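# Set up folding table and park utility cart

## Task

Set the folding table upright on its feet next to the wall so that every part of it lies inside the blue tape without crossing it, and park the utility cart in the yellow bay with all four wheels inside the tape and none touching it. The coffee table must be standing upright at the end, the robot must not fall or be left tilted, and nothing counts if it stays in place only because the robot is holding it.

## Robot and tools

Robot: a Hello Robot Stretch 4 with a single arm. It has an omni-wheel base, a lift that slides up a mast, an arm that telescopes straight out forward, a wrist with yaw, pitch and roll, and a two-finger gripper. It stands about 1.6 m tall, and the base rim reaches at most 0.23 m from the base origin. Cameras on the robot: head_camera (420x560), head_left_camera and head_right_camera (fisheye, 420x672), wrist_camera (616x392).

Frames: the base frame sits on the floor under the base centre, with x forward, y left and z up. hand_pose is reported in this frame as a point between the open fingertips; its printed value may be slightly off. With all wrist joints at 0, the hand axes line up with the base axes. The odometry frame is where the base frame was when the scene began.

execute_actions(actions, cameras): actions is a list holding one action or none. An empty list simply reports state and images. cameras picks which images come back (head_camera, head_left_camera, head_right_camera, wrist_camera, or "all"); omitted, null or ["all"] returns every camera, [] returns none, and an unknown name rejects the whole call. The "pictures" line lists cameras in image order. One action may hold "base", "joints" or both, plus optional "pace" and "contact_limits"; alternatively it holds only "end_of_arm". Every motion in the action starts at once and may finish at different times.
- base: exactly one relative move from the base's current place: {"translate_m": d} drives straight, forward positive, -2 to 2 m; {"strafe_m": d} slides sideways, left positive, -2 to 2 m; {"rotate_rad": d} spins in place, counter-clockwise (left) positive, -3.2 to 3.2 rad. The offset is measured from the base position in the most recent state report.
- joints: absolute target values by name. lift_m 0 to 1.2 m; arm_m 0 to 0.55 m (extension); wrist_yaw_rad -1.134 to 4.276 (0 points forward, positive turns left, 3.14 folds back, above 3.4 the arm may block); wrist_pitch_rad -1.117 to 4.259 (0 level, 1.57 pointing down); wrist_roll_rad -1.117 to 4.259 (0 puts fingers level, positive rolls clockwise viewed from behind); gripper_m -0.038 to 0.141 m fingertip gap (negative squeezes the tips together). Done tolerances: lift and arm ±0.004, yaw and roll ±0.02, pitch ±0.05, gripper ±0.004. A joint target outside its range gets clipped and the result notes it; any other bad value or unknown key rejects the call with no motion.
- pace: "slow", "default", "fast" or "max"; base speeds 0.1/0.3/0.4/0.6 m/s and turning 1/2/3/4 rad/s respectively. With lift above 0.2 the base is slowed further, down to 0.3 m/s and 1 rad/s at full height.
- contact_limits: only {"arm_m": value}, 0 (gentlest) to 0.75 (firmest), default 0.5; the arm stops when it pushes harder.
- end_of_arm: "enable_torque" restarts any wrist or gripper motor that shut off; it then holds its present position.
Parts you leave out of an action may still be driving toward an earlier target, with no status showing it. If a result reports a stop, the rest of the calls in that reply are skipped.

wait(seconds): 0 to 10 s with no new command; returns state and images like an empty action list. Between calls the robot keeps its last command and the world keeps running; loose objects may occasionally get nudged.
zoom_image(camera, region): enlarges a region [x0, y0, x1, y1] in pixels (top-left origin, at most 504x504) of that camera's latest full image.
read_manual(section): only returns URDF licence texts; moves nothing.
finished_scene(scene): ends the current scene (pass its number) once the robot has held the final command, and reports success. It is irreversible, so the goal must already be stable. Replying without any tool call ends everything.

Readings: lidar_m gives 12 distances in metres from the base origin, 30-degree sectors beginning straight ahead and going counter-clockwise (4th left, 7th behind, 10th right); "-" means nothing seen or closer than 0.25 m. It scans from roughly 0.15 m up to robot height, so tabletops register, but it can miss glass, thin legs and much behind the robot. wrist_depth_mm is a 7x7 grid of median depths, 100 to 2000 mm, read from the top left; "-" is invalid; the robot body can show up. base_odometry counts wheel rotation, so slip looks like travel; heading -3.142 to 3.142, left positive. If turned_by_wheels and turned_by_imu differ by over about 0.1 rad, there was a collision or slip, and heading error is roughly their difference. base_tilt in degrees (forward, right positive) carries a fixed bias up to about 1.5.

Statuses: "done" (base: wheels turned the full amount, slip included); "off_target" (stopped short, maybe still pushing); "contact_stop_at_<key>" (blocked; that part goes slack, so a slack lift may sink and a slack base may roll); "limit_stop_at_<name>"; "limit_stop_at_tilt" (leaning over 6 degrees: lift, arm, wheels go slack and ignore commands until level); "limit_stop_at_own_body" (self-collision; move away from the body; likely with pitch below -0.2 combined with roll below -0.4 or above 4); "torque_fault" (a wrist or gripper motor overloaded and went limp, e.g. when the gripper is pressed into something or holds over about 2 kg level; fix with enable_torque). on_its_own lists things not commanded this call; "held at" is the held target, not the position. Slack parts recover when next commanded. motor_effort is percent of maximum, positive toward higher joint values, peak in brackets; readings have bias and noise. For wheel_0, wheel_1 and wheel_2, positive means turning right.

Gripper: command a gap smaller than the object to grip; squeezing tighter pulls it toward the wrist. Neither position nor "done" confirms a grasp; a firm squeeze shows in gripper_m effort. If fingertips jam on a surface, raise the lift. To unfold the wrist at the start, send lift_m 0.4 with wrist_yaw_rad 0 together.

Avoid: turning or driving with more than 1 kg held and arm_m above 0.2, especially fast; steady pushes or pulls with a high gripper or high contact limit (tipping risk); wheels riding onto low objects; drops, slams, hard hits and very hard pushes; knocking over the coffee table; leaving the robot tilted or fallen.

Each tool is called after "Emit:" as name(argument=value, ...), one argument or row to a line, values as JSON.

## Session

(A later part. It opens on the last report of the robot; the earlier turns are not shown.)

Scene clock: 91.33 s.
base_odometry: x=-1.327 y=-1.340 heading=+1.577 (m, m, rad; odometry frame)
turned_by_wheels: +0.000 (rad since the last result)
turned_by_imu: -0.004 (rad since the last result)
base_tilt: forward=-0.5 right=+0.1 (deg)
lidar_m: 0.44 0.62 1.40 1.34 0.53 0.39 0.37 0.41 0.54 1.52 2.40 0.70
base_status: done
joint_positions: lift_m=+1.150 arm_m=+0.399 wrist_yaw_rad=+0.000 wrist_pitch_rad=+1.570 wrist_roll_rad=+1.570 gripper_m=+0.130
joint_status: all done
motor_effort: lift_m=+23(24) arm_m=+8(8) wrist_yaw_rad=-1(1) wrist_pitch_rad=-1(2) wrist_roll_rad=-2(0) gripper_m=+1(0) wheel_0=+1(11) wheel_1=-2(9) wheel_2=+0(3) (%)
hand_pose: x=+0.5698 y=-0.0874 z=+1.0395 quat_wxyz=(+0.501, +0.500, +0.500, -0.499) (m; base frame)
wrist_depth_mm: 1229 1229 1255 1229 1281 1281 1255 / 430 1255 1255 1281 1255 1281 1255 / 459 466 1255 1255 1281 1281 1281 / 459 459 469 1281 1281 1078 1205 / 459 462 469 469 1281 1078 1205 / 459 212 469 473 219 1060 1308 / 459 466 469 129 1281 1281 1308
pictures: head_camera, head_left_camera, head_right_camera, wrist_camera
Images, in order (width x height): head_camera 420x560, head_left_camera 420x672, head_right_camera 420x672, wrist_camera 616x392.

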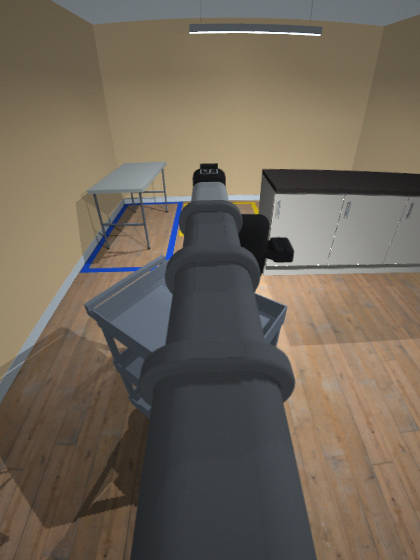

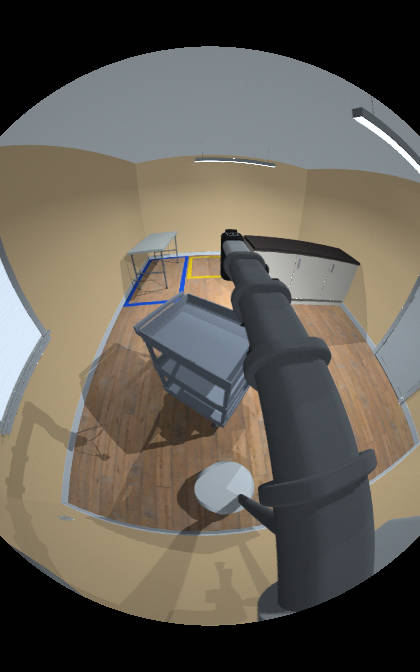

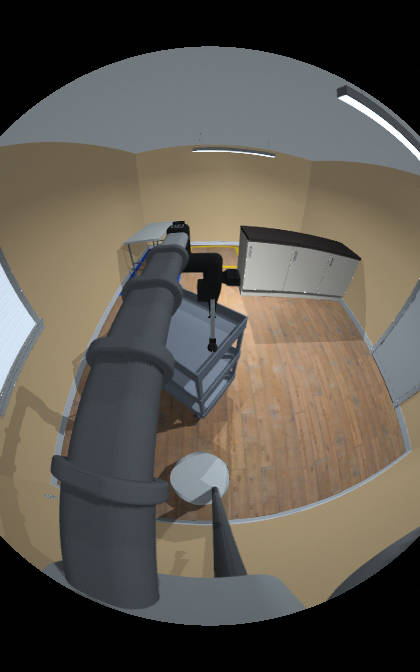

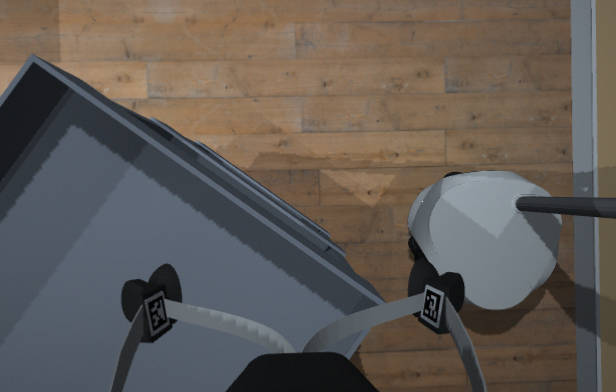

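Emit:
execute_actions(
  actions=[
    {"base":{"strafe_m":-0.08},"joints":{"arm_m":0.5,"wrist_roll_rad":0.6}},
  ],
  cameras=[],
)

Emit:
execute_actions(
  actions=[
    {"joints":{"lift_m":0.96}},
  ],
  cameras=["wrist_camera"],
)

Emit:
execute_actions(
  actions=[
    {"joints":{"gripper_m":-0.035}},
  ],
  cameras=[],
)

Emit:
execute_actions(
  actions=[
    {"joints":{"arm_m":0.35,"wrist_roll_rad":0.9},"pace":"slow"},
  ],
  cameras=["wrist_camera","head_left_camera"],
)

Scene clock: 92.97 s.
base_odometry: x=-1.247 y=-1.340 heading=+1.577 (m, m, rad; odometry frame)
turned_by_wheels: +0.000 (rad since the last result)
turned_by_imu: -0.001 (rad since the last result)
base_tilt: forward=-0.5 right=+0.0 (deg)
lidar_m: 0.46 0.56 1.49 1.43 0.53 0.40 0.37 0.38 0.54 1.51 2.33 2.20
base_status: done
joint_positions: lift_m=+1.150 arm_m=+0.499 wrist_yaw_rad=+0.000 wrist_pitch_rad=+1.570 wrist_roll_rad=+0.600 gripper_m=+0.130
joint_status: all done
motor_effort: lift_m=+23(24) arm_m=+8(8) wrist_yaw_rad=-1(0) wrist_pitch_rad=+1(2) wrist_roll_rad=-1(6) gripper_m=+1(1) wheel_0=+2(12) wheel_1=+0(10) wheel_2=+0(0) (%)
hand_pose: x=+0.6698 y=-0.0874 z=+1.0395 quat_wxyz=(+0.676, +0.209, +0.675, -0.209) (m; base frame)
wrist_depth_mm: 1205 1229 1281 1255 1281 1281 1281 / 462 466 466 1255 1255 1281 1308 / 459 466 466 1281 1308 1308 1308 / 462 462 473 1281 1281 1308 1308 / 462 466 466 1255 1281 1281 1308 / 462 211 466 473 219 1281 1308 / 462 459 469 129 1098 1281 1281
pictures: none
No camera images: the call's "cameras" was empty. Leave "cameras" out to get every camera's image.

Scene clock: 94.83 s.
base_odometry: x=-1.247 y=-1.340 heading=+1.577 (m, m, rad; odometry frame)
turned_by_wheels: +0.000 (rad since the last result)
turned_by_imu: -0.001 (rad since the last result)
base_tilt: forward=-0.5 right=+0.0 (deg)
lidar_m: 0.45 0.53 1.48 1.44 0.53 0.40 0.37 0.39 0.52 1.52 2.30 2.20
base_status: not commanded
joint_positions: lift_m=+0.960 arm_m=+0.499 wrist_yaw_rad=+0.000 wrist_pitch_rad=+1.570 wrist_roll_rad=+0.600 gripper_m=+0.130
joint_status: all done
motor_effort: lift_m=+18(21) arm_m=+8(8) wrist_yaw_rad=+0(1) wrist_pitch_rad=-1(0) wrist_roll_rad=+0(1) gripper_m=+1(1) wheel_0=+2(1) wheel_1=+0(0) wheel_2=+0(0) (%)
hand_pose: x=+0.6698 y=-0.0874 z=+0.8500 quat_wxyz=(+0.676, +0.209, +0.675, -0.209) (m; base frame)
wrist_depth_mm: 276 276 279 1078 1098 1078 1098 / 274 276 279 1060 1078 1098 1118 / 276 277 278 1078 1098 1098 1098 / 274 276 279 1060 1078 1098 1078 / 273 278 278 1078 1098 1078 1098 / 277 211 278 282 218 1098 1098 / 274 277 279 129 1042 1098 1078
pictures: wrist_camera
Images, in order (width x height): wrist_camera 616x392.

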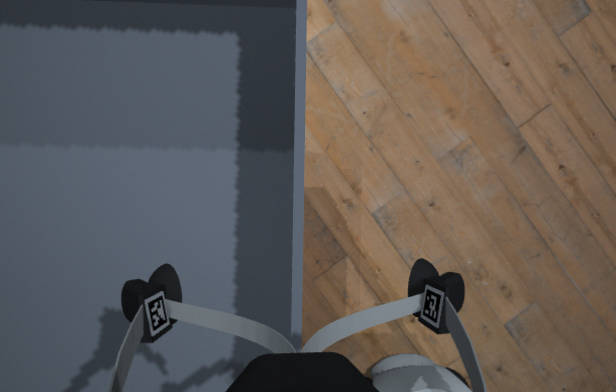

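Scene clock: 97.27 s.
base_odometry: x=-1.247 y=-1.340 heading=+1.577 (m, m, rad; odometry frame)
turned_by_wheels: +0.000 (rad since the last result)
turned_by_imu: -0.001 (rad since the last result)
base_tilt: forward=-0.3 right=-0.1 (deg)
lidar_m: 0.45 0.52 1.48 1.42 0.54 0.40 0.37 0.40 0.54 1.51 2.32 2.21
base_status: not commanded
joint_positions: lift_m=+0.960 arm_m=+0.499 wrist_yaw_rad=+0.000 wrist_pitch_rad=+1.569 wrist_roll_rad=+0.600 gripper_m=-0.034
joint_status: all done
motor_effort: lift_m=+22(22) arm_m=+8(8) wrist_yaw_rad=-1(1) wrist_pitch_rad=+3(1) wrist_roll_rad=+1(2) gripper_m=-22(21) wheel_0=+3(2) wheel_1=+0(0) wheel_2=+0(0) (%)
hand_pose: x=+0.6700 y=-0.0874 z=+0.8496 quat_wxyz=(+0.676, +0.209, +0.675, -0.209) (m; base frame)
wrist_depth_mm: 271 272 274 1060 1078 1078 1098 / 270 273 276 1060 1078 1078 1098 / 271 273 276 1060 1078 1078 1138 / 272 272 277 1060 1078 1078 1098 / 273 273 276 1078 1098 1098 1118 / 272 274 182 202 185 1098 1098 / 272 272 277 141 1008 1078 1098
pictures: none
No camera images: the call's "cameras" was empty. Leave "cameras" out to get every camera's image.

Scene clock: 100.03 s.
base_odometry: x=-1.247 y=-1.340 heading=+1.578 (m, m, rad; odometry frame)
turned_by_wheels: +0.000 (rad since the last result)
turned_by_imu: -0.001 (rad since the last result)
base_tilt: forward=-0.4 right=+0.0 (deg)
lidar_m: 0.35 0.39 1.47 1.43 0.55 0.39 0.37 0.39 0.55 1.53 2.31 0.61
base_status: not commanded
joint_positions: lift_m=+0.960 arm_m=+0.352 wrist_yaw_rad=+0.002 wrist_pitch_rad=+1.567 wrist_roll_rad=+0.899 gripper_m=-0.034
joint_status: all done
motor_effort: lift_m=+22(22) arm_m=-9(10) wrist_yaw_rad=-6(13) wrist_pitch_rad=+9(22) wrist_roll_rad=+4(10) gripper_m=-21(22) wheel_0=+2(2) wheel_1=+0(0) wheel_2=+1(1) (%)
hand_pose: x=+0.5238 y=-0.0874 z=+0.8496 quat_wxyz=(+0.638, +0.307, +0.636, -0.306) (m; base frame)
wrist_depth_mm: 273 273 277 1060 1078 1098 1118 / 273 277 278 1078 1098 1098 1078 / 274 277 277 1060 1078 1098 1098 / 273 274 278 1078 1098 1118 1078 / 274 274 279 1060 1078 1118 1098 / 276 277 182 203 184 976 1098 / 276 277 278 138 866 866 1098
pictures: head_left_camera, wrist_camera
Images, in order (width x height): head_left_camera 420x672, wrist_camera 616x392.

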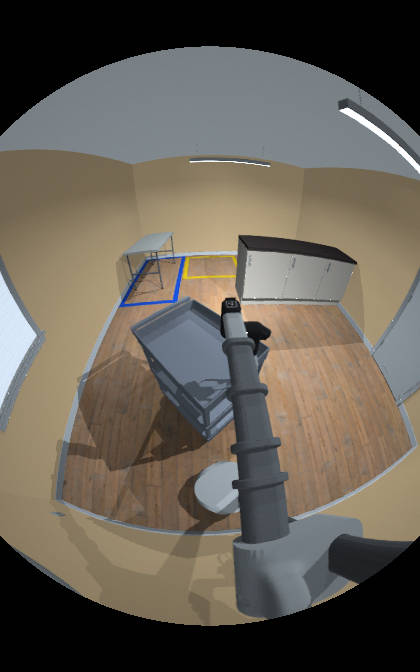

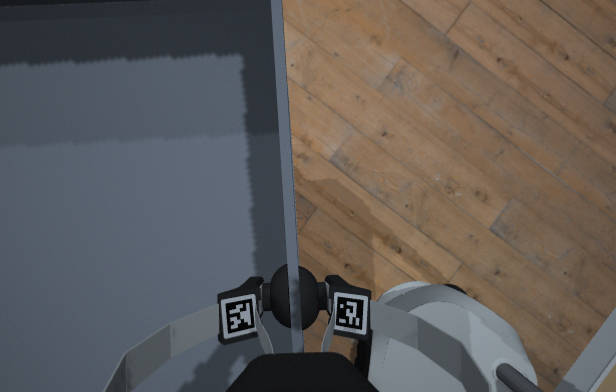

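Emit:
execute_actions(
  actions=[
    {"base":{"strafe_m":0.08},"joints":{"arm_m":0.27,"wrist_roll_rad":1.25},"pace":"slow"},
  ],
  cameras=[],
)

Emit:
execute_actions(
  actions=[
    {"base":{"strafe_m":0.1},"joints":{"arm_m":0.2,"wrist_roll_rad":1.6},"pace":"slow"},
  ],
  cameras=["wrist_camera"],
)

Emit:
execute_actions(
  actions=[
    {"base":{"translate_m":0.7}},
  ],
  cameras=["wrist_camera","head_left_camera"],
)

Scene clock: 102.37 s.
base_odometry: x=-1.327 y=-1.340 heading=+1.577 (m, m, rad; odometry frame)
turned_by_wheels: +0.000 (rad since the last result)
turned_by_imu: -0.001 (rad since the last result)
base_tilt: forward=-0.3 right=-0.1 (deg)
lidar_m: 0.31 0.32 1.40 1.34 0.54 0.39 0.38 0.39 0.54 1.53 2.41 0.47
base_status: done
joint_positions: lift_m=+0.960 arm_m=+0.271 wrist_yaw_rad=+0.003 wrist_pitch_rad=+1.569 wrist_roll_rad=+1.247 gripper_m=-0.034
joint_status: all done
motor_effort: lift_m=+22(22) arm_m=-8(10) wrist_yaw_rad=-8(9) wrist_pitch_rad=+5(13) wrist_roll_rad=+7(15) gripper_m=-22(21) wheel_0=-5(10) wheel_1=+2(7) wheel_2=+0(2) (%)
hand_pose: x=+0.4431 y=-0.0874 z=+0.8496 quat_wxyz=(+0.575, +0.412, +0.574, -0.412) (m; base frame)
wrist_depth_mm: 265 276 277 1060 1078 1118 1078 / 273 274 277 1060 1078 1098 1078 / 272 274 278 1060 1060 1098 1098 / 274 276 277 1060 1078 1118 1098 / 273 276 278 1078 917 878 1098 / 274 274 185 202 184 878 891 / 273 276 278 130 1078 878 1008
pictures: none
No camera images: the call's "cameras" was empty. Leave "cameras" out to get every camera's image.

Scene clock: 104.50 s.
base_odometry: x=-1.427 y=-1.341 heading=+1.577 (m, m, rad; odometry frame)
turned_by_wheels: +0.000 (rad since the last result)
turned_by_imu: -0.001 (rad since the last result)
base_tilt: forward=-0.3 right=+0.1 (deg)
lidar_m: 0.31 0.30 1.28 1.23 0.56 0.38 0.37 0.37 0.55 1.49 2.52 0.37
base_status: done
joint_positions: lift_m=+0.960 arm_m=+0.201 wrist_yaw_rad=+0.003 wrist_pitch_rad=+1.572 wrist_roll_rad=+1.596 gripper_m=-0.034
joint_status: all done
on_its_own: wrist_roll_rad is at rest, and its effort (+14) is outside its rest range (-13 to +13)
motor_effort: lift_m=+22(22) arm_m=-7(8) wrist_yaw_rad=-8(12) wrist_pitch_rad=-6(9) wrist_roll_rad=+14(15) gripper_m=-21(23) wheel_0=-4(9) wheel_1=+3(7) wheel_2=+0(0) (%)
hand_pose: x=+0.3722 y=-0.0874 z=+0.8496 quat_wxyz=(+0.494, +0.505, +0.495, -0.506) (m; base frame)
wrist_depth_mm: 240 271 1060 1078 1078 1098 1025 / 272 273 277 1078 1078 1078 1025 / 271 273 276 1060 1078 1078 1042 / 272 273 278 1078 866 891 661 / 272 273 277 535 866 891 1008 / 273 274 185 209 183 878 1042 / 273 274 278 139 1098 1098 1042
pictures: wrist_camera
Images, in order (width x height): wrist_camera 616x392.

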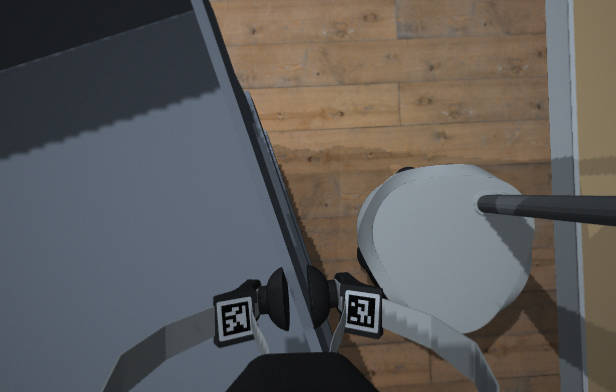

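Scene clock: 108.33 s.
base_odometry: x=-1.431 y=-0.641 heading=+1.578 (m, m, rad; odometry frame)
turned_by_wheels: +0.001 (rad since the last result)
turned_by_imu: -0.002 (rad since the last result)
base_tilt: forward=-0.3 right=+0.0 (deg)
lidar_m: 0.27 0.27 1.33 1.23 1.29 1.13 1.07 1.12 1.51 2.41 2.05 0.39
base_status: done
joint_positions: lift_m=+0.960 arm_m=+0.201 wrist_yaw_rad=+0.004 wrist_pitch_rad=+1.571 wrist_roll_rad=+1.595 gripper_m=-0.034
joint_status: not commanded
motor_effort: lift_m=+22(22) arm_m=-4(7) wrist_yaw_rad=-11(11) wrist_pitch_rad=+0(37) wrist_roll_rad=+12(14) gripper_m=-24(26) wheel_0=+5(10) wheel_1=+4(8) wheel_2=-1(15) (%)
hand_pose: x=+0.3719 y=-0.0874 z=+0.8496 quat_wxyz=(+0.495, +0.505, +0.495, -0.505) (m; base frame)
wrist_depth_mm: 218 256 1042 1060 1078 1078 1098 / 263 272 1060 1060 1078 1078 1098 / 272 272 276 1060 1098 1098 1098 / 273 273 273 1078 891 866 891 / 273 274 277 597 866 866 1118 / 272 276 187 210 185 891 1118 / 276 276 279 154 1098 1098 1118
pictures: head_left_camera, wrist_camera
Images, in order (width x height): head_left_camera 420x672, wrist_camera 616x392.

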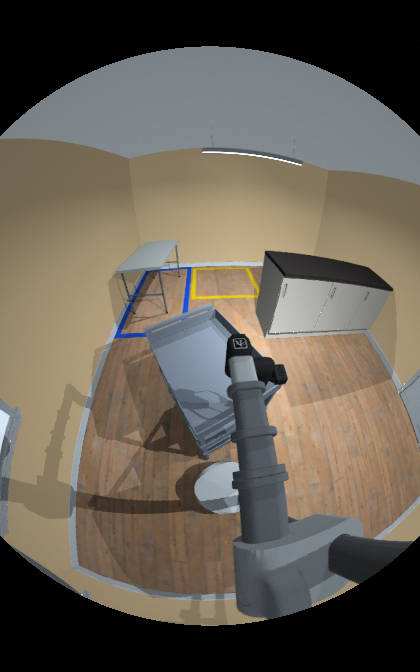

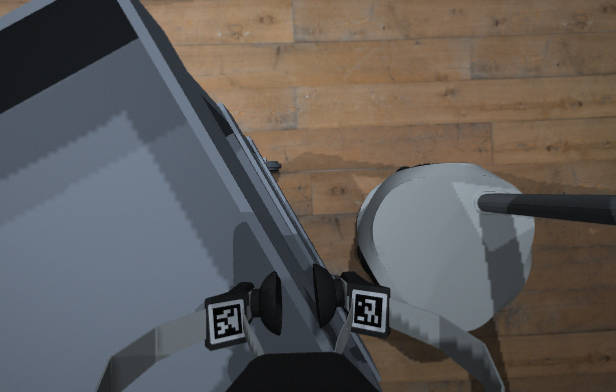

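Emit:
execute_actions(
  actions=[
    {"base":{"rotate_rad":-0.06},"joints":{"arm_m":0.09},"pace":"slow"},
  ],
  cameras=[],
)

Emit:
execute_actions(
  actions=[
    {"base":{"translate_m":0.6}},
  ],
  cameras=["wrist_camera","head_left_camera"],
)

Scene clock: 110.83 s.
base_odometry: x=-1.431 y=-0.641 heading=+1.519 (m, m, rad; odometry frame)
turned_by_wheels: -0.059 (rad since the last result)
turned_by_imu: -0.059 (rad since the last result)
base_tilt: forward=-0.4 right=+0.0 (deg)
lidar_m: 0.25 0.25 1.36 1.23 1.27 1.14 1.06 1.11 1.44 2.38 2.17 0.25
base_status: done
joint_positions: lift_m=+0.960 arm_m=+0.092 wrist_yaw_rad=+0.004 wrist_pitch_rad=+1.568 wrist_roll_rad=+1.596 gripper_m=-0.034
joint_status: all done
on_its_own: wrist_roll_rad is at rest, and its effort (+14) is outside its rest range (-13 to +13)
motor_effort: lift_m=+23(23) arm_m=-9(11) wrist_yaw_rad=-13(21) wrist_pitch_rad=+7(23) wrist_roll_rad=+14(14) gripper_m=-23(25) wheel_0=+3(13) wheel_1=+4(6) wheel_2=+7(11) (%)
hand_pose: x=+0.2636 y=-0.0874 z=+0.8496 quat_wxyz=(+0.496, +0.506, +0.494, -0.504) (m; base frame)
wrist_depth_mm: 229 258 1060 1078 1078 1098 1098 / 272 274 473 1078 1078 1078 1098 / 272 274 276 1078 1078 1098 1118 / 272 276 278 1060 854 866 1098 / 273 276 278 597 866 878 1098 / 274 277 187 211 183 1118 1118 / 276 276 279 145 1098 1118 1098
pictures: none
No camera images: the call's "cameras" was empty. Leave "cameras" out to get every camera's image.

Scene clock: 114.33 s.
base_odometry: x=-1.400 y=-0.042 heading=+1.519 (m, m, rad; odometry frame)
turned_by_wheels: +0.000 (rad since the last result)
turned_by_imu: -0.003 (rad since the last result)
base_tilt: forward=-0.7 right=+0.0 (deg)
lidar_m: 0.25 0.27 1.37 1.31 1.34 1.76 1.67 1.72 2.26 2.38 0.34 0.27
base_status: done
joint_positions: lift_m=+0.960 arm_m=+0.091 wrist_yaw_rad=-0.002 wrist_pitch_rad=+1.570 wrist_roll_rad=+1.602 gripper_m=-0.034
joint_status: not commanded
motor_effort: lift_m=+23(23) arm_m=-6(9) wrist_yaw_rad=+5(13) wrist_pitch_rad=+2(18) wrist_roll_rad=-4(14) gripper_m=-21(24) wheel_0=+2(12) wheel_1=+2(10) wheel_2=+0(17) (%)
hand_pose: x=+0.2620 y=-0.0874 z=+0.8496 quat_wxyz=(+0.492, +0.508, +0.492, -0.508) (m; base frame)
wrist_depth_mm: 274 276 278 279 1078 1098 1078 / 272 277 278 279 1078 1078 1098 / 273 278 278 281 1078 1098 1078 / 274 277 278 281 866 842 1078 / 273 277 281 854 866 878 1098 / 276 278 182 206 185 1078 1138 / 277 277 279 138 1078 1098 1098
pictures: head_left_camera, wrist_camera
Images, in order (width x height): head_left_camera 420x672, wrist_camera 616x392.

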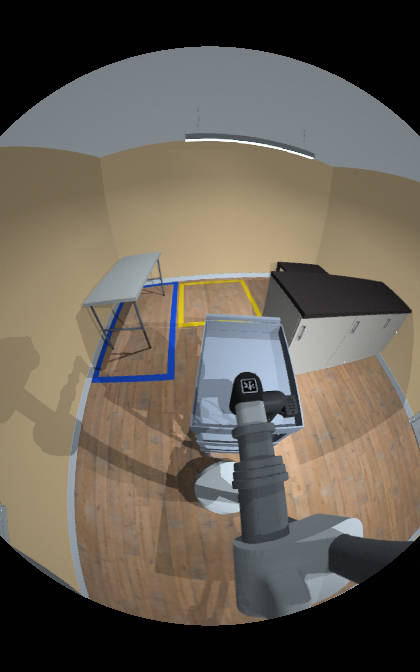

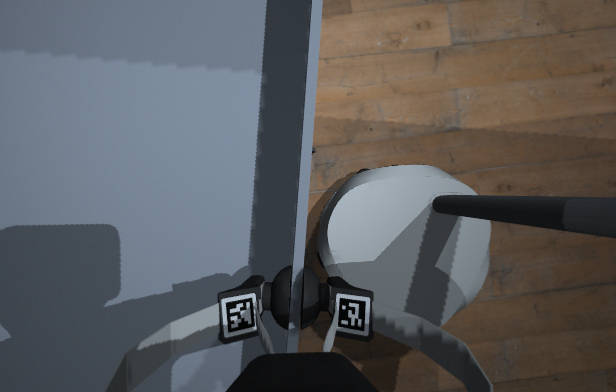

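Emit:
execute_actions(
  actions=[
    {"base":{"rotate_rad":0.09},"joints":{"wrist_roll_rad":1.4},"pace":"slow"},
  ],
  cameras=[],
)

Emit:
execute_actions(
  actions=[
    {"base":{"translate_m":0.4},"pace":"slow"},
  ],
  cameras=["head_left_camera"],
)

Scene clock: 115.33 s.
base_odometry: x=-1.400 y=-0.042 heading=+1.608 (m, m, rad; odometry frame)
turned_by_wheels: +0.089 (rad since the last result)
turned_by_imu: +0.087 (rad since the last result)
base_tilt: forward=-0.4 right=-0.1 (deg)
lidar_m: 0.26 0.31 1.36 1.32 1.36 1.73 1.67 1.77 2.44 2.36 0.30 0.26
base_status: done
joint_positions: lift_m=+0.960 arm_m=+0.091 wrist_yaw_rad=-0.004 wrist_pitch_rad=+1.573 wrist_roll_rad=+1.404 gripper_m=-0.034
joint_status: all done
motor_effort: lift_m=+23(23) arm_m=-6(6) wrist_yaw_rad=+11(11) wrist_pitch_rad=-6(7) wrist_roll_rad=-12(12) gripper_m=-24(23) wheel_0=-6(9) wheel_1=-3(6) wheel_2=-6(9) (%)
hand_pose: x=+0.2609 y=-0.0874 z=+0.8496 quat_wxyz=(+0.538, +0.457, +0.540, -0.458) (m; base frame)
wrist_depth_mm: 272 274 277 281 281 1078 1118 / 273 274 279 281 1060 1098 1098 / 273 276 278 279 1098 1118 1118 / 273 276 278 279 878 1098 1098 / 272 276 278 281 878 878 1098 / 274 274 184 211 184 1098 1118 / 274 278 281 158 1098 1118 1098
pictures: none
No camera images: the call's "cameras" was empty. Leave "cameras" out to get every camera's image.

Scene clock: 120.60 s.
base_odometry: x=-1.415 y=+0.358 heading=+1.608 (m, m, rad; odometry frame)
turned_by_wheels: +0.000 (rad since the last result)
turned_by_imu: -0.005 (rad since the last result)
base_tilt: forward=-0.5 right=+0.0 (deg)
lidar_m: 0.27 0.36 1.37 1.31 1.37 1.90 2.07 2.17 2.45 1.55 0.26 0.25
base_status: done
joint_positions: lift_m=+0.960 arm_m=+0.091 wrist_yaw_rad=-0.007 wrist_pitch_rad=+1.574 wrist_roll_rad=+1.406 gripper_m=-0.034
joint_status: not commanded
on_its_own: wrist_yaw_rad is at rest, and its effort (+19) is outside its rest range (-13 to +13); wrist_roll_rad is at rest, and its effort (-15) is outside its rest range (-13 to +13)
motor_effort: lift_m=+23(23) arm_m=-5(6) wrist_yaw_rad=+19(18) wrist_pitch_rad=-11(26) wrist_roll_rad=-15(16) gripper_m=-25(27) wheel_0=+2(5) wheel_1=+2(5) wheel_2=-7(12) (%)
hand_pose: x=+0.2604 y=-0.0874 z=+0.8496 quat_wxyz=(+0.537, +0.458, +0.539, -0.460) (m; base frame)
wrist_depth_mm: 271 273 276 279 281 249 1118 / 271 274 276 278 282 1098 1118 / 272 274 277 279 282 1098 1098 / 272 274 277 281 866 1118 1118 / 272 274 277 281 878 878 1098 / 273 276 182 212 185 1118 1118 / 274 276 277 137 1078 1098 1118
pictures: head_left_camera
Images, in order (width x height): head_left_camera 420x672.

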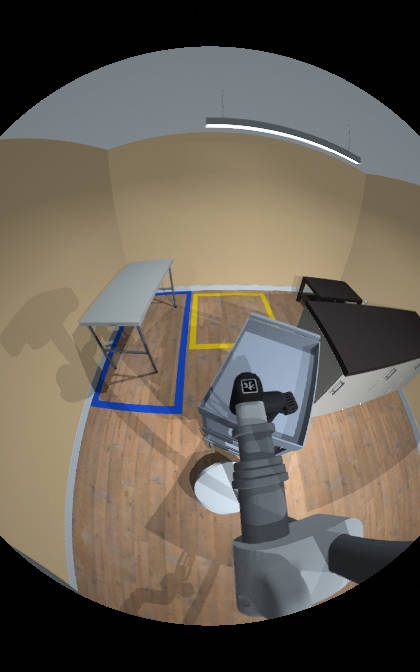

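Backing up straightens it.

Emit:
execute_actions(
  actions=[
    {"base":{"translate_m":-0.4},"joints":{"wrist_roll_rad":1.52}},
  ],
  cameras=["head_left_camera"],
)

Emit:
execute_actions(
  actions=[
    {"base":{"translate_m":0.4}},
  ],
  cameras=["head_left_camera"],
)

Scene clock: 123.57 s.
base_odometry: x=-1.400 y=-0.042 heading=+1.607 (m, m, rad; odometry frame)
turned_by_wheels: +0.000 (rad since the last result)
turned_by_imu: -0.001 (rad since the last result)
base_tilt: forward=-0.3 right=+0.0 (deg)
lidar_m: 0.25 0.28 1.37 1.31 1.35 1.73 1.66 1.74 2.45 2.37 0.31 0.26
base_status: done
joint_positions: lift_m=+0.960 arm_m=+0.091 wrist_yaw_rad=-0.003 wrist_pitch_rad=+1.573 wrist_roll_rad=+1.523 gripper_m=-0.034
joint_status: all done
motor_effort: lift_m=+23(24) arm_m=-5(5) wrist_yaw_rad=+8(19) wrist_pitch_rad=-9(39) wrist_roll_rad=-8(16) gripper_m=-19(25) wheel_0=-2(11) wheel_1=-2(8) wheel_2=+0(14) (%)
hand_pose: x=+0.2608 y=-0.0874 z=+0.8495 quat_wxyz=(+0.510, +0.488, +0.512, -0.489) (m; base frame)
wrist_depth_mm: 271 273 277 278 1098 1098 1098 / 274 276 277 279 1078 1098 1118 / 272 276 279 279 1078 1098 1118 / 273 276 278 282 866 1098 1098 / 274 276 278 279 878 878 1098 / 274 278 183 211 185 1118 1098 / 273 277 278 141 1078 1098 1098
pictures: head_left_camera
Images, in order (width x height): head_left_camera 420x672.

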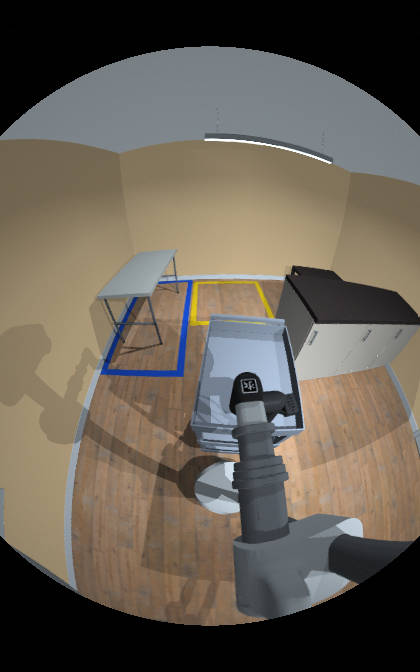

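Scene clock: 126.40 s.
base_odometry: x=-1.415 y=+0.358 heading=+1.608 (m, m, rad; odometry frame)
turned_by_wheels: +0.000 (rad since the last result)
turned_by_imu: -0.003 (rad since the last result)
base_tilt: forward=-0.3 right=+0.0 (deg)
lidar_m: 0.25 0.28 1.36 1.29 1.39 1.92 2.08 2.16 2.45 1.55 0.35 0.25
base_status: done
joint_positions: lift_m=+0.960 arm_m=+0.091 wrist_yaw_rad=+0.000 wrist_pitch_rad=+1.567 wrist_roll_rad=+1.522 gripper_m=-0.034
joint_status: not commanded
motor_effort: lift_m=+23(24) arm_m=-4(6) wrist_yaw_rad=+0(18) wrist_pitch_rad=+10(39) wrist_roll_rad=-4(8) gripper_m=-18(23) wheel_0=+1(7) wheel_1=+2(8) wheel_2=+0(18) (%)
hand_pose: x=+0.2628 y=-0.0874 z=+0.8495 quat_wxyz=(+0.513, +0.489, +0.511, -0.487) (m; base frame)
wrist_depth_mm: 274 276 278 281 1078 1060 1098 / 274 278 277 281 1060 1078 1098 / 274 276 278 282 1078 1078 1098 / 276 278 281 866 878 1098 1078 / 277 278 279 866 854 866 1098 / 277 279 182 203 854 1098 1098 / 276 278 281 132 1078 1118 1118
pictures: head_left_camera
Images, in order (width x height): head_left_camera 420x672.

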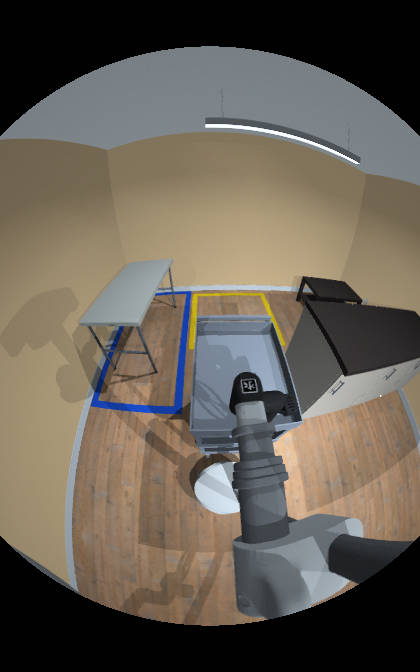

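Emit:
execute_actions(
  actions=[
    {"base":{"translate_m":1.4},"joints":{"wrist_roll_rad":1.57}},
  ],
)

Scene clock: 132.60 s.
base_odometry: x=-1.467 y=+1.756 heading=+1.608 (m, m, rad; odometry frame)
turned_by_wheels: +0.000 (rad since the last result)
turned_by_imu: -0.007 (rad since the last result)
base_tilt: forward=-0.3 right=+0.0 (deg)
lidar_m: 0.25 0.25 0.53 0.51 0.56 1.86 3.54 0.86 0.68 1.47 1.46 0.25
base_status: done
joint_positions: lift_m=+0.960 arm_m=+0.091 wrist_yaw_rad=+0.003 wrist_pitch_rad=+1.571 wrist_roll_rad=+1.567 gripper_m=-0.034
joint_status: all done
motor_effort: lift_m=+23(23) arm_m=-4(4) wrist_yaw_rad=-9(14) wrist_pitch_rad=-2(44) wrist_roll_rad=+11(14) gripper_m=-21(21) wheel_0=+1(9) wheel_1=+5(12) wheel_2=-4(18) (%)
hand_pose: x=+0.2619 y=-0.0874 z=+0.8495 quat_wxyz=(+0.502, +0.498, +0.502, -0.498) (m; base frame)
wrist_depth_mm: 248 274 276 1060 1078 1078 1098 / 274 274 279 1060 1078 1078 1078 / 274 276 279 1078 1078 1078 1060 / 273 277 279 1060 866 1098 1098 / 274 276 279 530 854 878 1118 / 274 278 185 209 184 1098 1118 / 276 277 278 130 1078 1098 1118
pictures: head_camera, head_left_camera, head_right_camera, wrist_camera
Images, in order (width x height): head_camera 420x560, head_left_camera 420x672, head_right_camera 420x672, wrist_camera 616x392.

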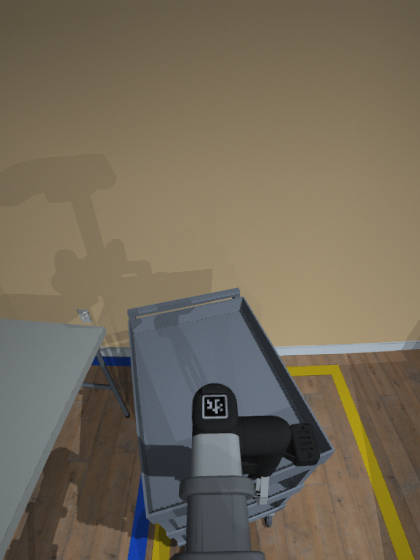

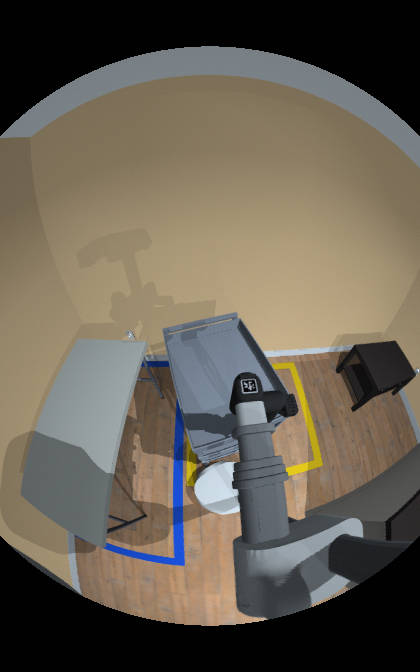

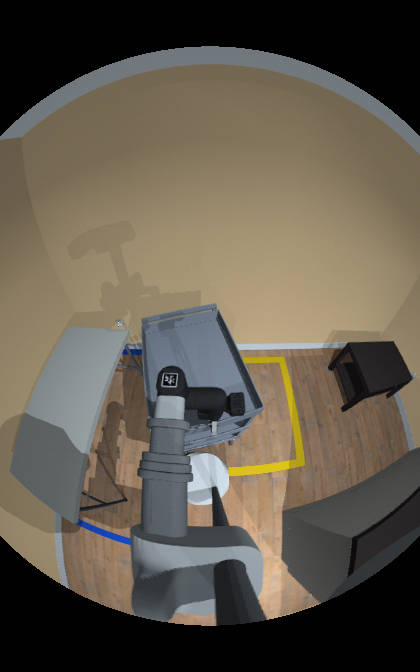

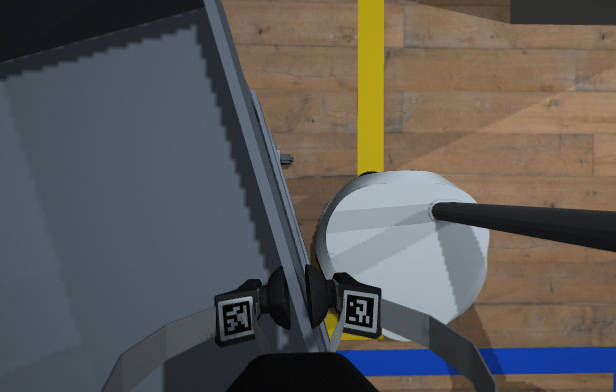

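Braced on the base; move right.

Emit:
execute_actions(
  actions=[
    {"base":{"strafe_m":-0.25},"pace":"slow"},
  ],
  cameras=[],
)

Emit:
execute_actions(
  actions=[
    {"joints":{"gripper_m":0.1}},
  ],
)

Scene clock: 136.40 s.
base_odometry: x=-1.217 y=+1.766 heading=+1.608 (m, m, rad; odometry frame)
turned_by_wheels: +0.001 (rad since the last result)
turned_by_imu: +0.000 (rad since the last result)
base_tilt: forward=-0.4 right=+0.1 (deg)
lidar_m: 0.25 0.25 0.75 0.74 0.82 2.23 3.54 0.54 0.49 1.50 1.22 0.25
base_status: done
joint_positions: lift_m=+0.960 arm_m=+0.091 wrist_yaw_rad=+0.005 wrist_pitch_rad=+1.568 wrist_roll_rad=+1.566 gripper_m=-0.034
joint_status: not commanded
on_its_own: wrist_yaw_rad is at rest, and its effort (-14) is outside its rest range (-13 to +13); wrist_roll_rad is at rest, and its effort (+14) is outside its rest range (-13 to +13)
motor_effort: lift_m=+23(23) arm_m=-4(4) wrist_yaw_rad=-14(24) wrist_pitch_rad=+8(33) wrist_roll_rad=+14(12) gripper_m=-23(25) wheel_0=+6(14) wheel_1=-1(7) wheel_2=+3(4) (%)
hand_pose: x=+0.2629 y=-0.0874 z=+0.8495 quat_wxyz=(+0.503, +0.498, +0.502, -0.497) (m; base frame)
wrist_depth_mm: 229 265 1060 1060 1078 1078 878 / 273 276 382 1060 1118 1098 931 / 273 276 276 1078 1060 1098 1098 / 273 278 277 1060 878 878 1078 / 273 277 279 609 866 878 1098 / 273 278 187 211 184 1098 1118 / 274 277 279 141 1098 1098 1118
pictures: none
No camera images: the call's "cameras" was empty. Leave "cameras" out to get every camera's image.

Scene clock: 138.43 s.
base_odometry: x=-1.217 y=+1.766 heading=+1.608 (m, m, rad; odometry frame)
turned_by_wheels: +0.000 (rad since the last result)
turned_by_imu: -0.001 (rad since the last result)
base_tilt: forward=-0.3 right=+0.0 (deg)
lidar_m: 0.25 0.25 0.78 0.76 0.81 2.25 3.54 0.52 0.53 1.50 1.22 0.27
base_status: not commanded
joint_positions: lift_m=+0.960 arm_m=+0.091 wrist_yaw_rad=+0.000 wrist_pitch_rad=+1.570 wrist_roll_rad=+1.570 gripper_m=+0.100
joint_status: all done
motor_effort: lift_m=+22(24) arm_m=-4(4) wrist_yaw_rad=-2(13) wrist_pitch_rad=+3(5) wrist_roll_rad=+2(15) gripper_m=+0(23) wheel_0=+6(6) wheel_1=-1(1) wheel_2=+2(2) (%)
hand_pose: x=+0.2620 y=-0.0874 z=+0.8497 quat_wxyz=(+0.501, +0.500, +0.500, -0.499) (m; base frame)
wrist_depth_mm: 227 258 1060 1098 1078 1098 891 / 274 276 477 1098 1078 1098 960 / 273 276 278 1060 1078 1098 1098 / 274 277 281 1078 866 891 1098 / 276 278 281 854 854 878 1118 / 276 278 215 281 199 1078 1118 / 278 278 279 137 1118 1098 1118
pictures: head_camera, head_left_camera, head_right_camera, wrist_camera
Images, in order (width x height): head_camera 420x560, head_left_camera 420x672, head_right_camera 420x672, wrist_camera 616x392.

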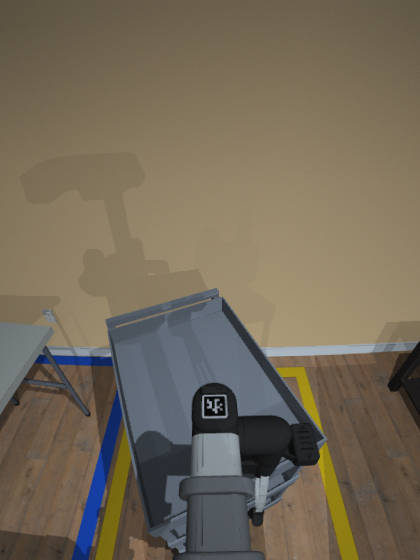

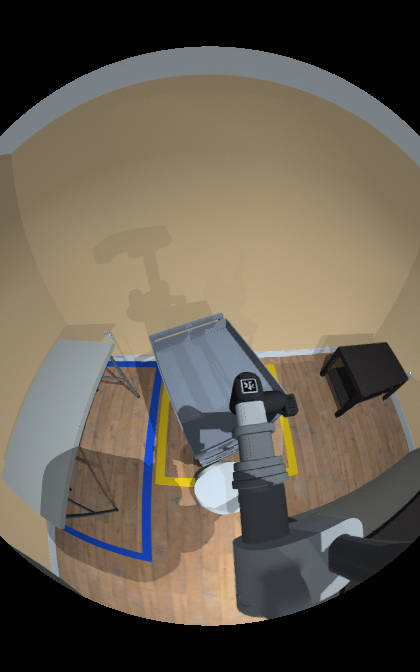

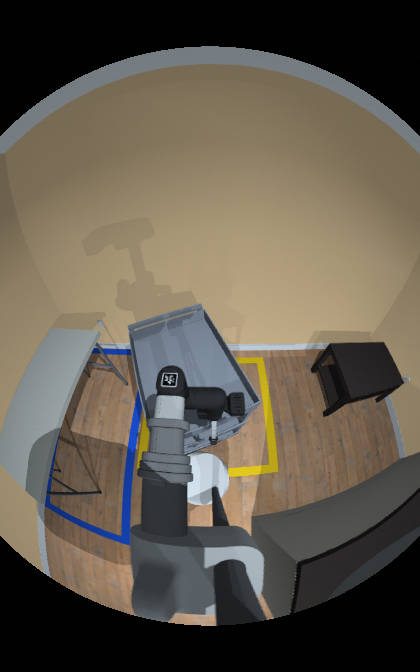

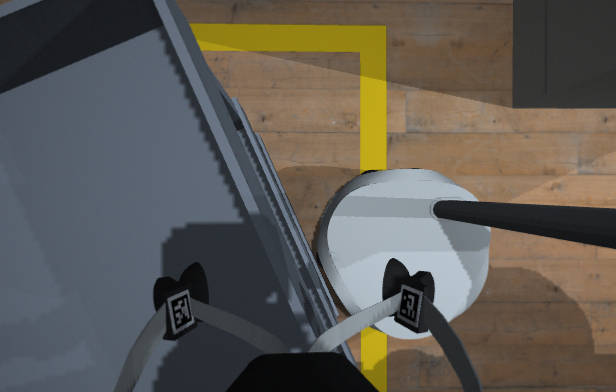

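Emit:
execute_actions(
  actions=[
    {"base":{"translate_m":-0.04},"joints":{"arm_m":0.13,"lift_m":1.08}},
  ],
  cameras=[],
)

Emit:
finished_scene(
  scene=2,
)

Scene clock: 140.07 s.
base_odometry: x=-1.216 y=+1.726 heading=+1.608 (m, m, rad; odometry frame)
turned_by_wheels: +0.000 (rad since the last result)
turned_by_imu: -0.001 (rad since the last result)
base_tilt: forward=-0.4 right=+0.1 (deg)
lidar_m: 0.25 0.25 0.78 0.75 0.83 2.25 3.49 0.53 0.49 1.33 1.21 0.30
base_status: done
joint_positions: lift_m=+1.080 arm_m=+0.129 wrist_yaw_rad=+0.000 wrist_pitch_rad=+1.570 wrist_roll_rad=+1.570 gripper_m=+0.100
joint_status: all done
motor_effort: lift_m=+24(25) arm_m=+8(9) wrist_yaw_rad=-1(1) wrist_pitch_rad=-1(1) wrist_roll_rad=+0(2) gripper_m=+0(1) wheel_0=-4(6) wheel_1=-2(5) wheel_2=+3(9) (%)
hand_pose: x=+0.2998 y=-0.0874 z=+0.9695 quat_wxyz=(+0.501, +0.500, +0.500, -0.499) (m; base frame)
wrist_depth_mm: 1160 1205 1205 1205 1205 1229 878 / 1160 368 399 1229 1205 1182 931 / 384 397 397 1205 1205 1229 1229 / 394 397 397 1205 1008 1205 1205 / 394 397 402 732 991 1229 1229 / 392 397 215 404 200 1229 1255 / 394 397 399 136 1205 1205 1229
pictures: none
No camera images: the call's "cameras" was empty. Leave "cameras" out to get every camera's image.

The scene is finished: the task was done.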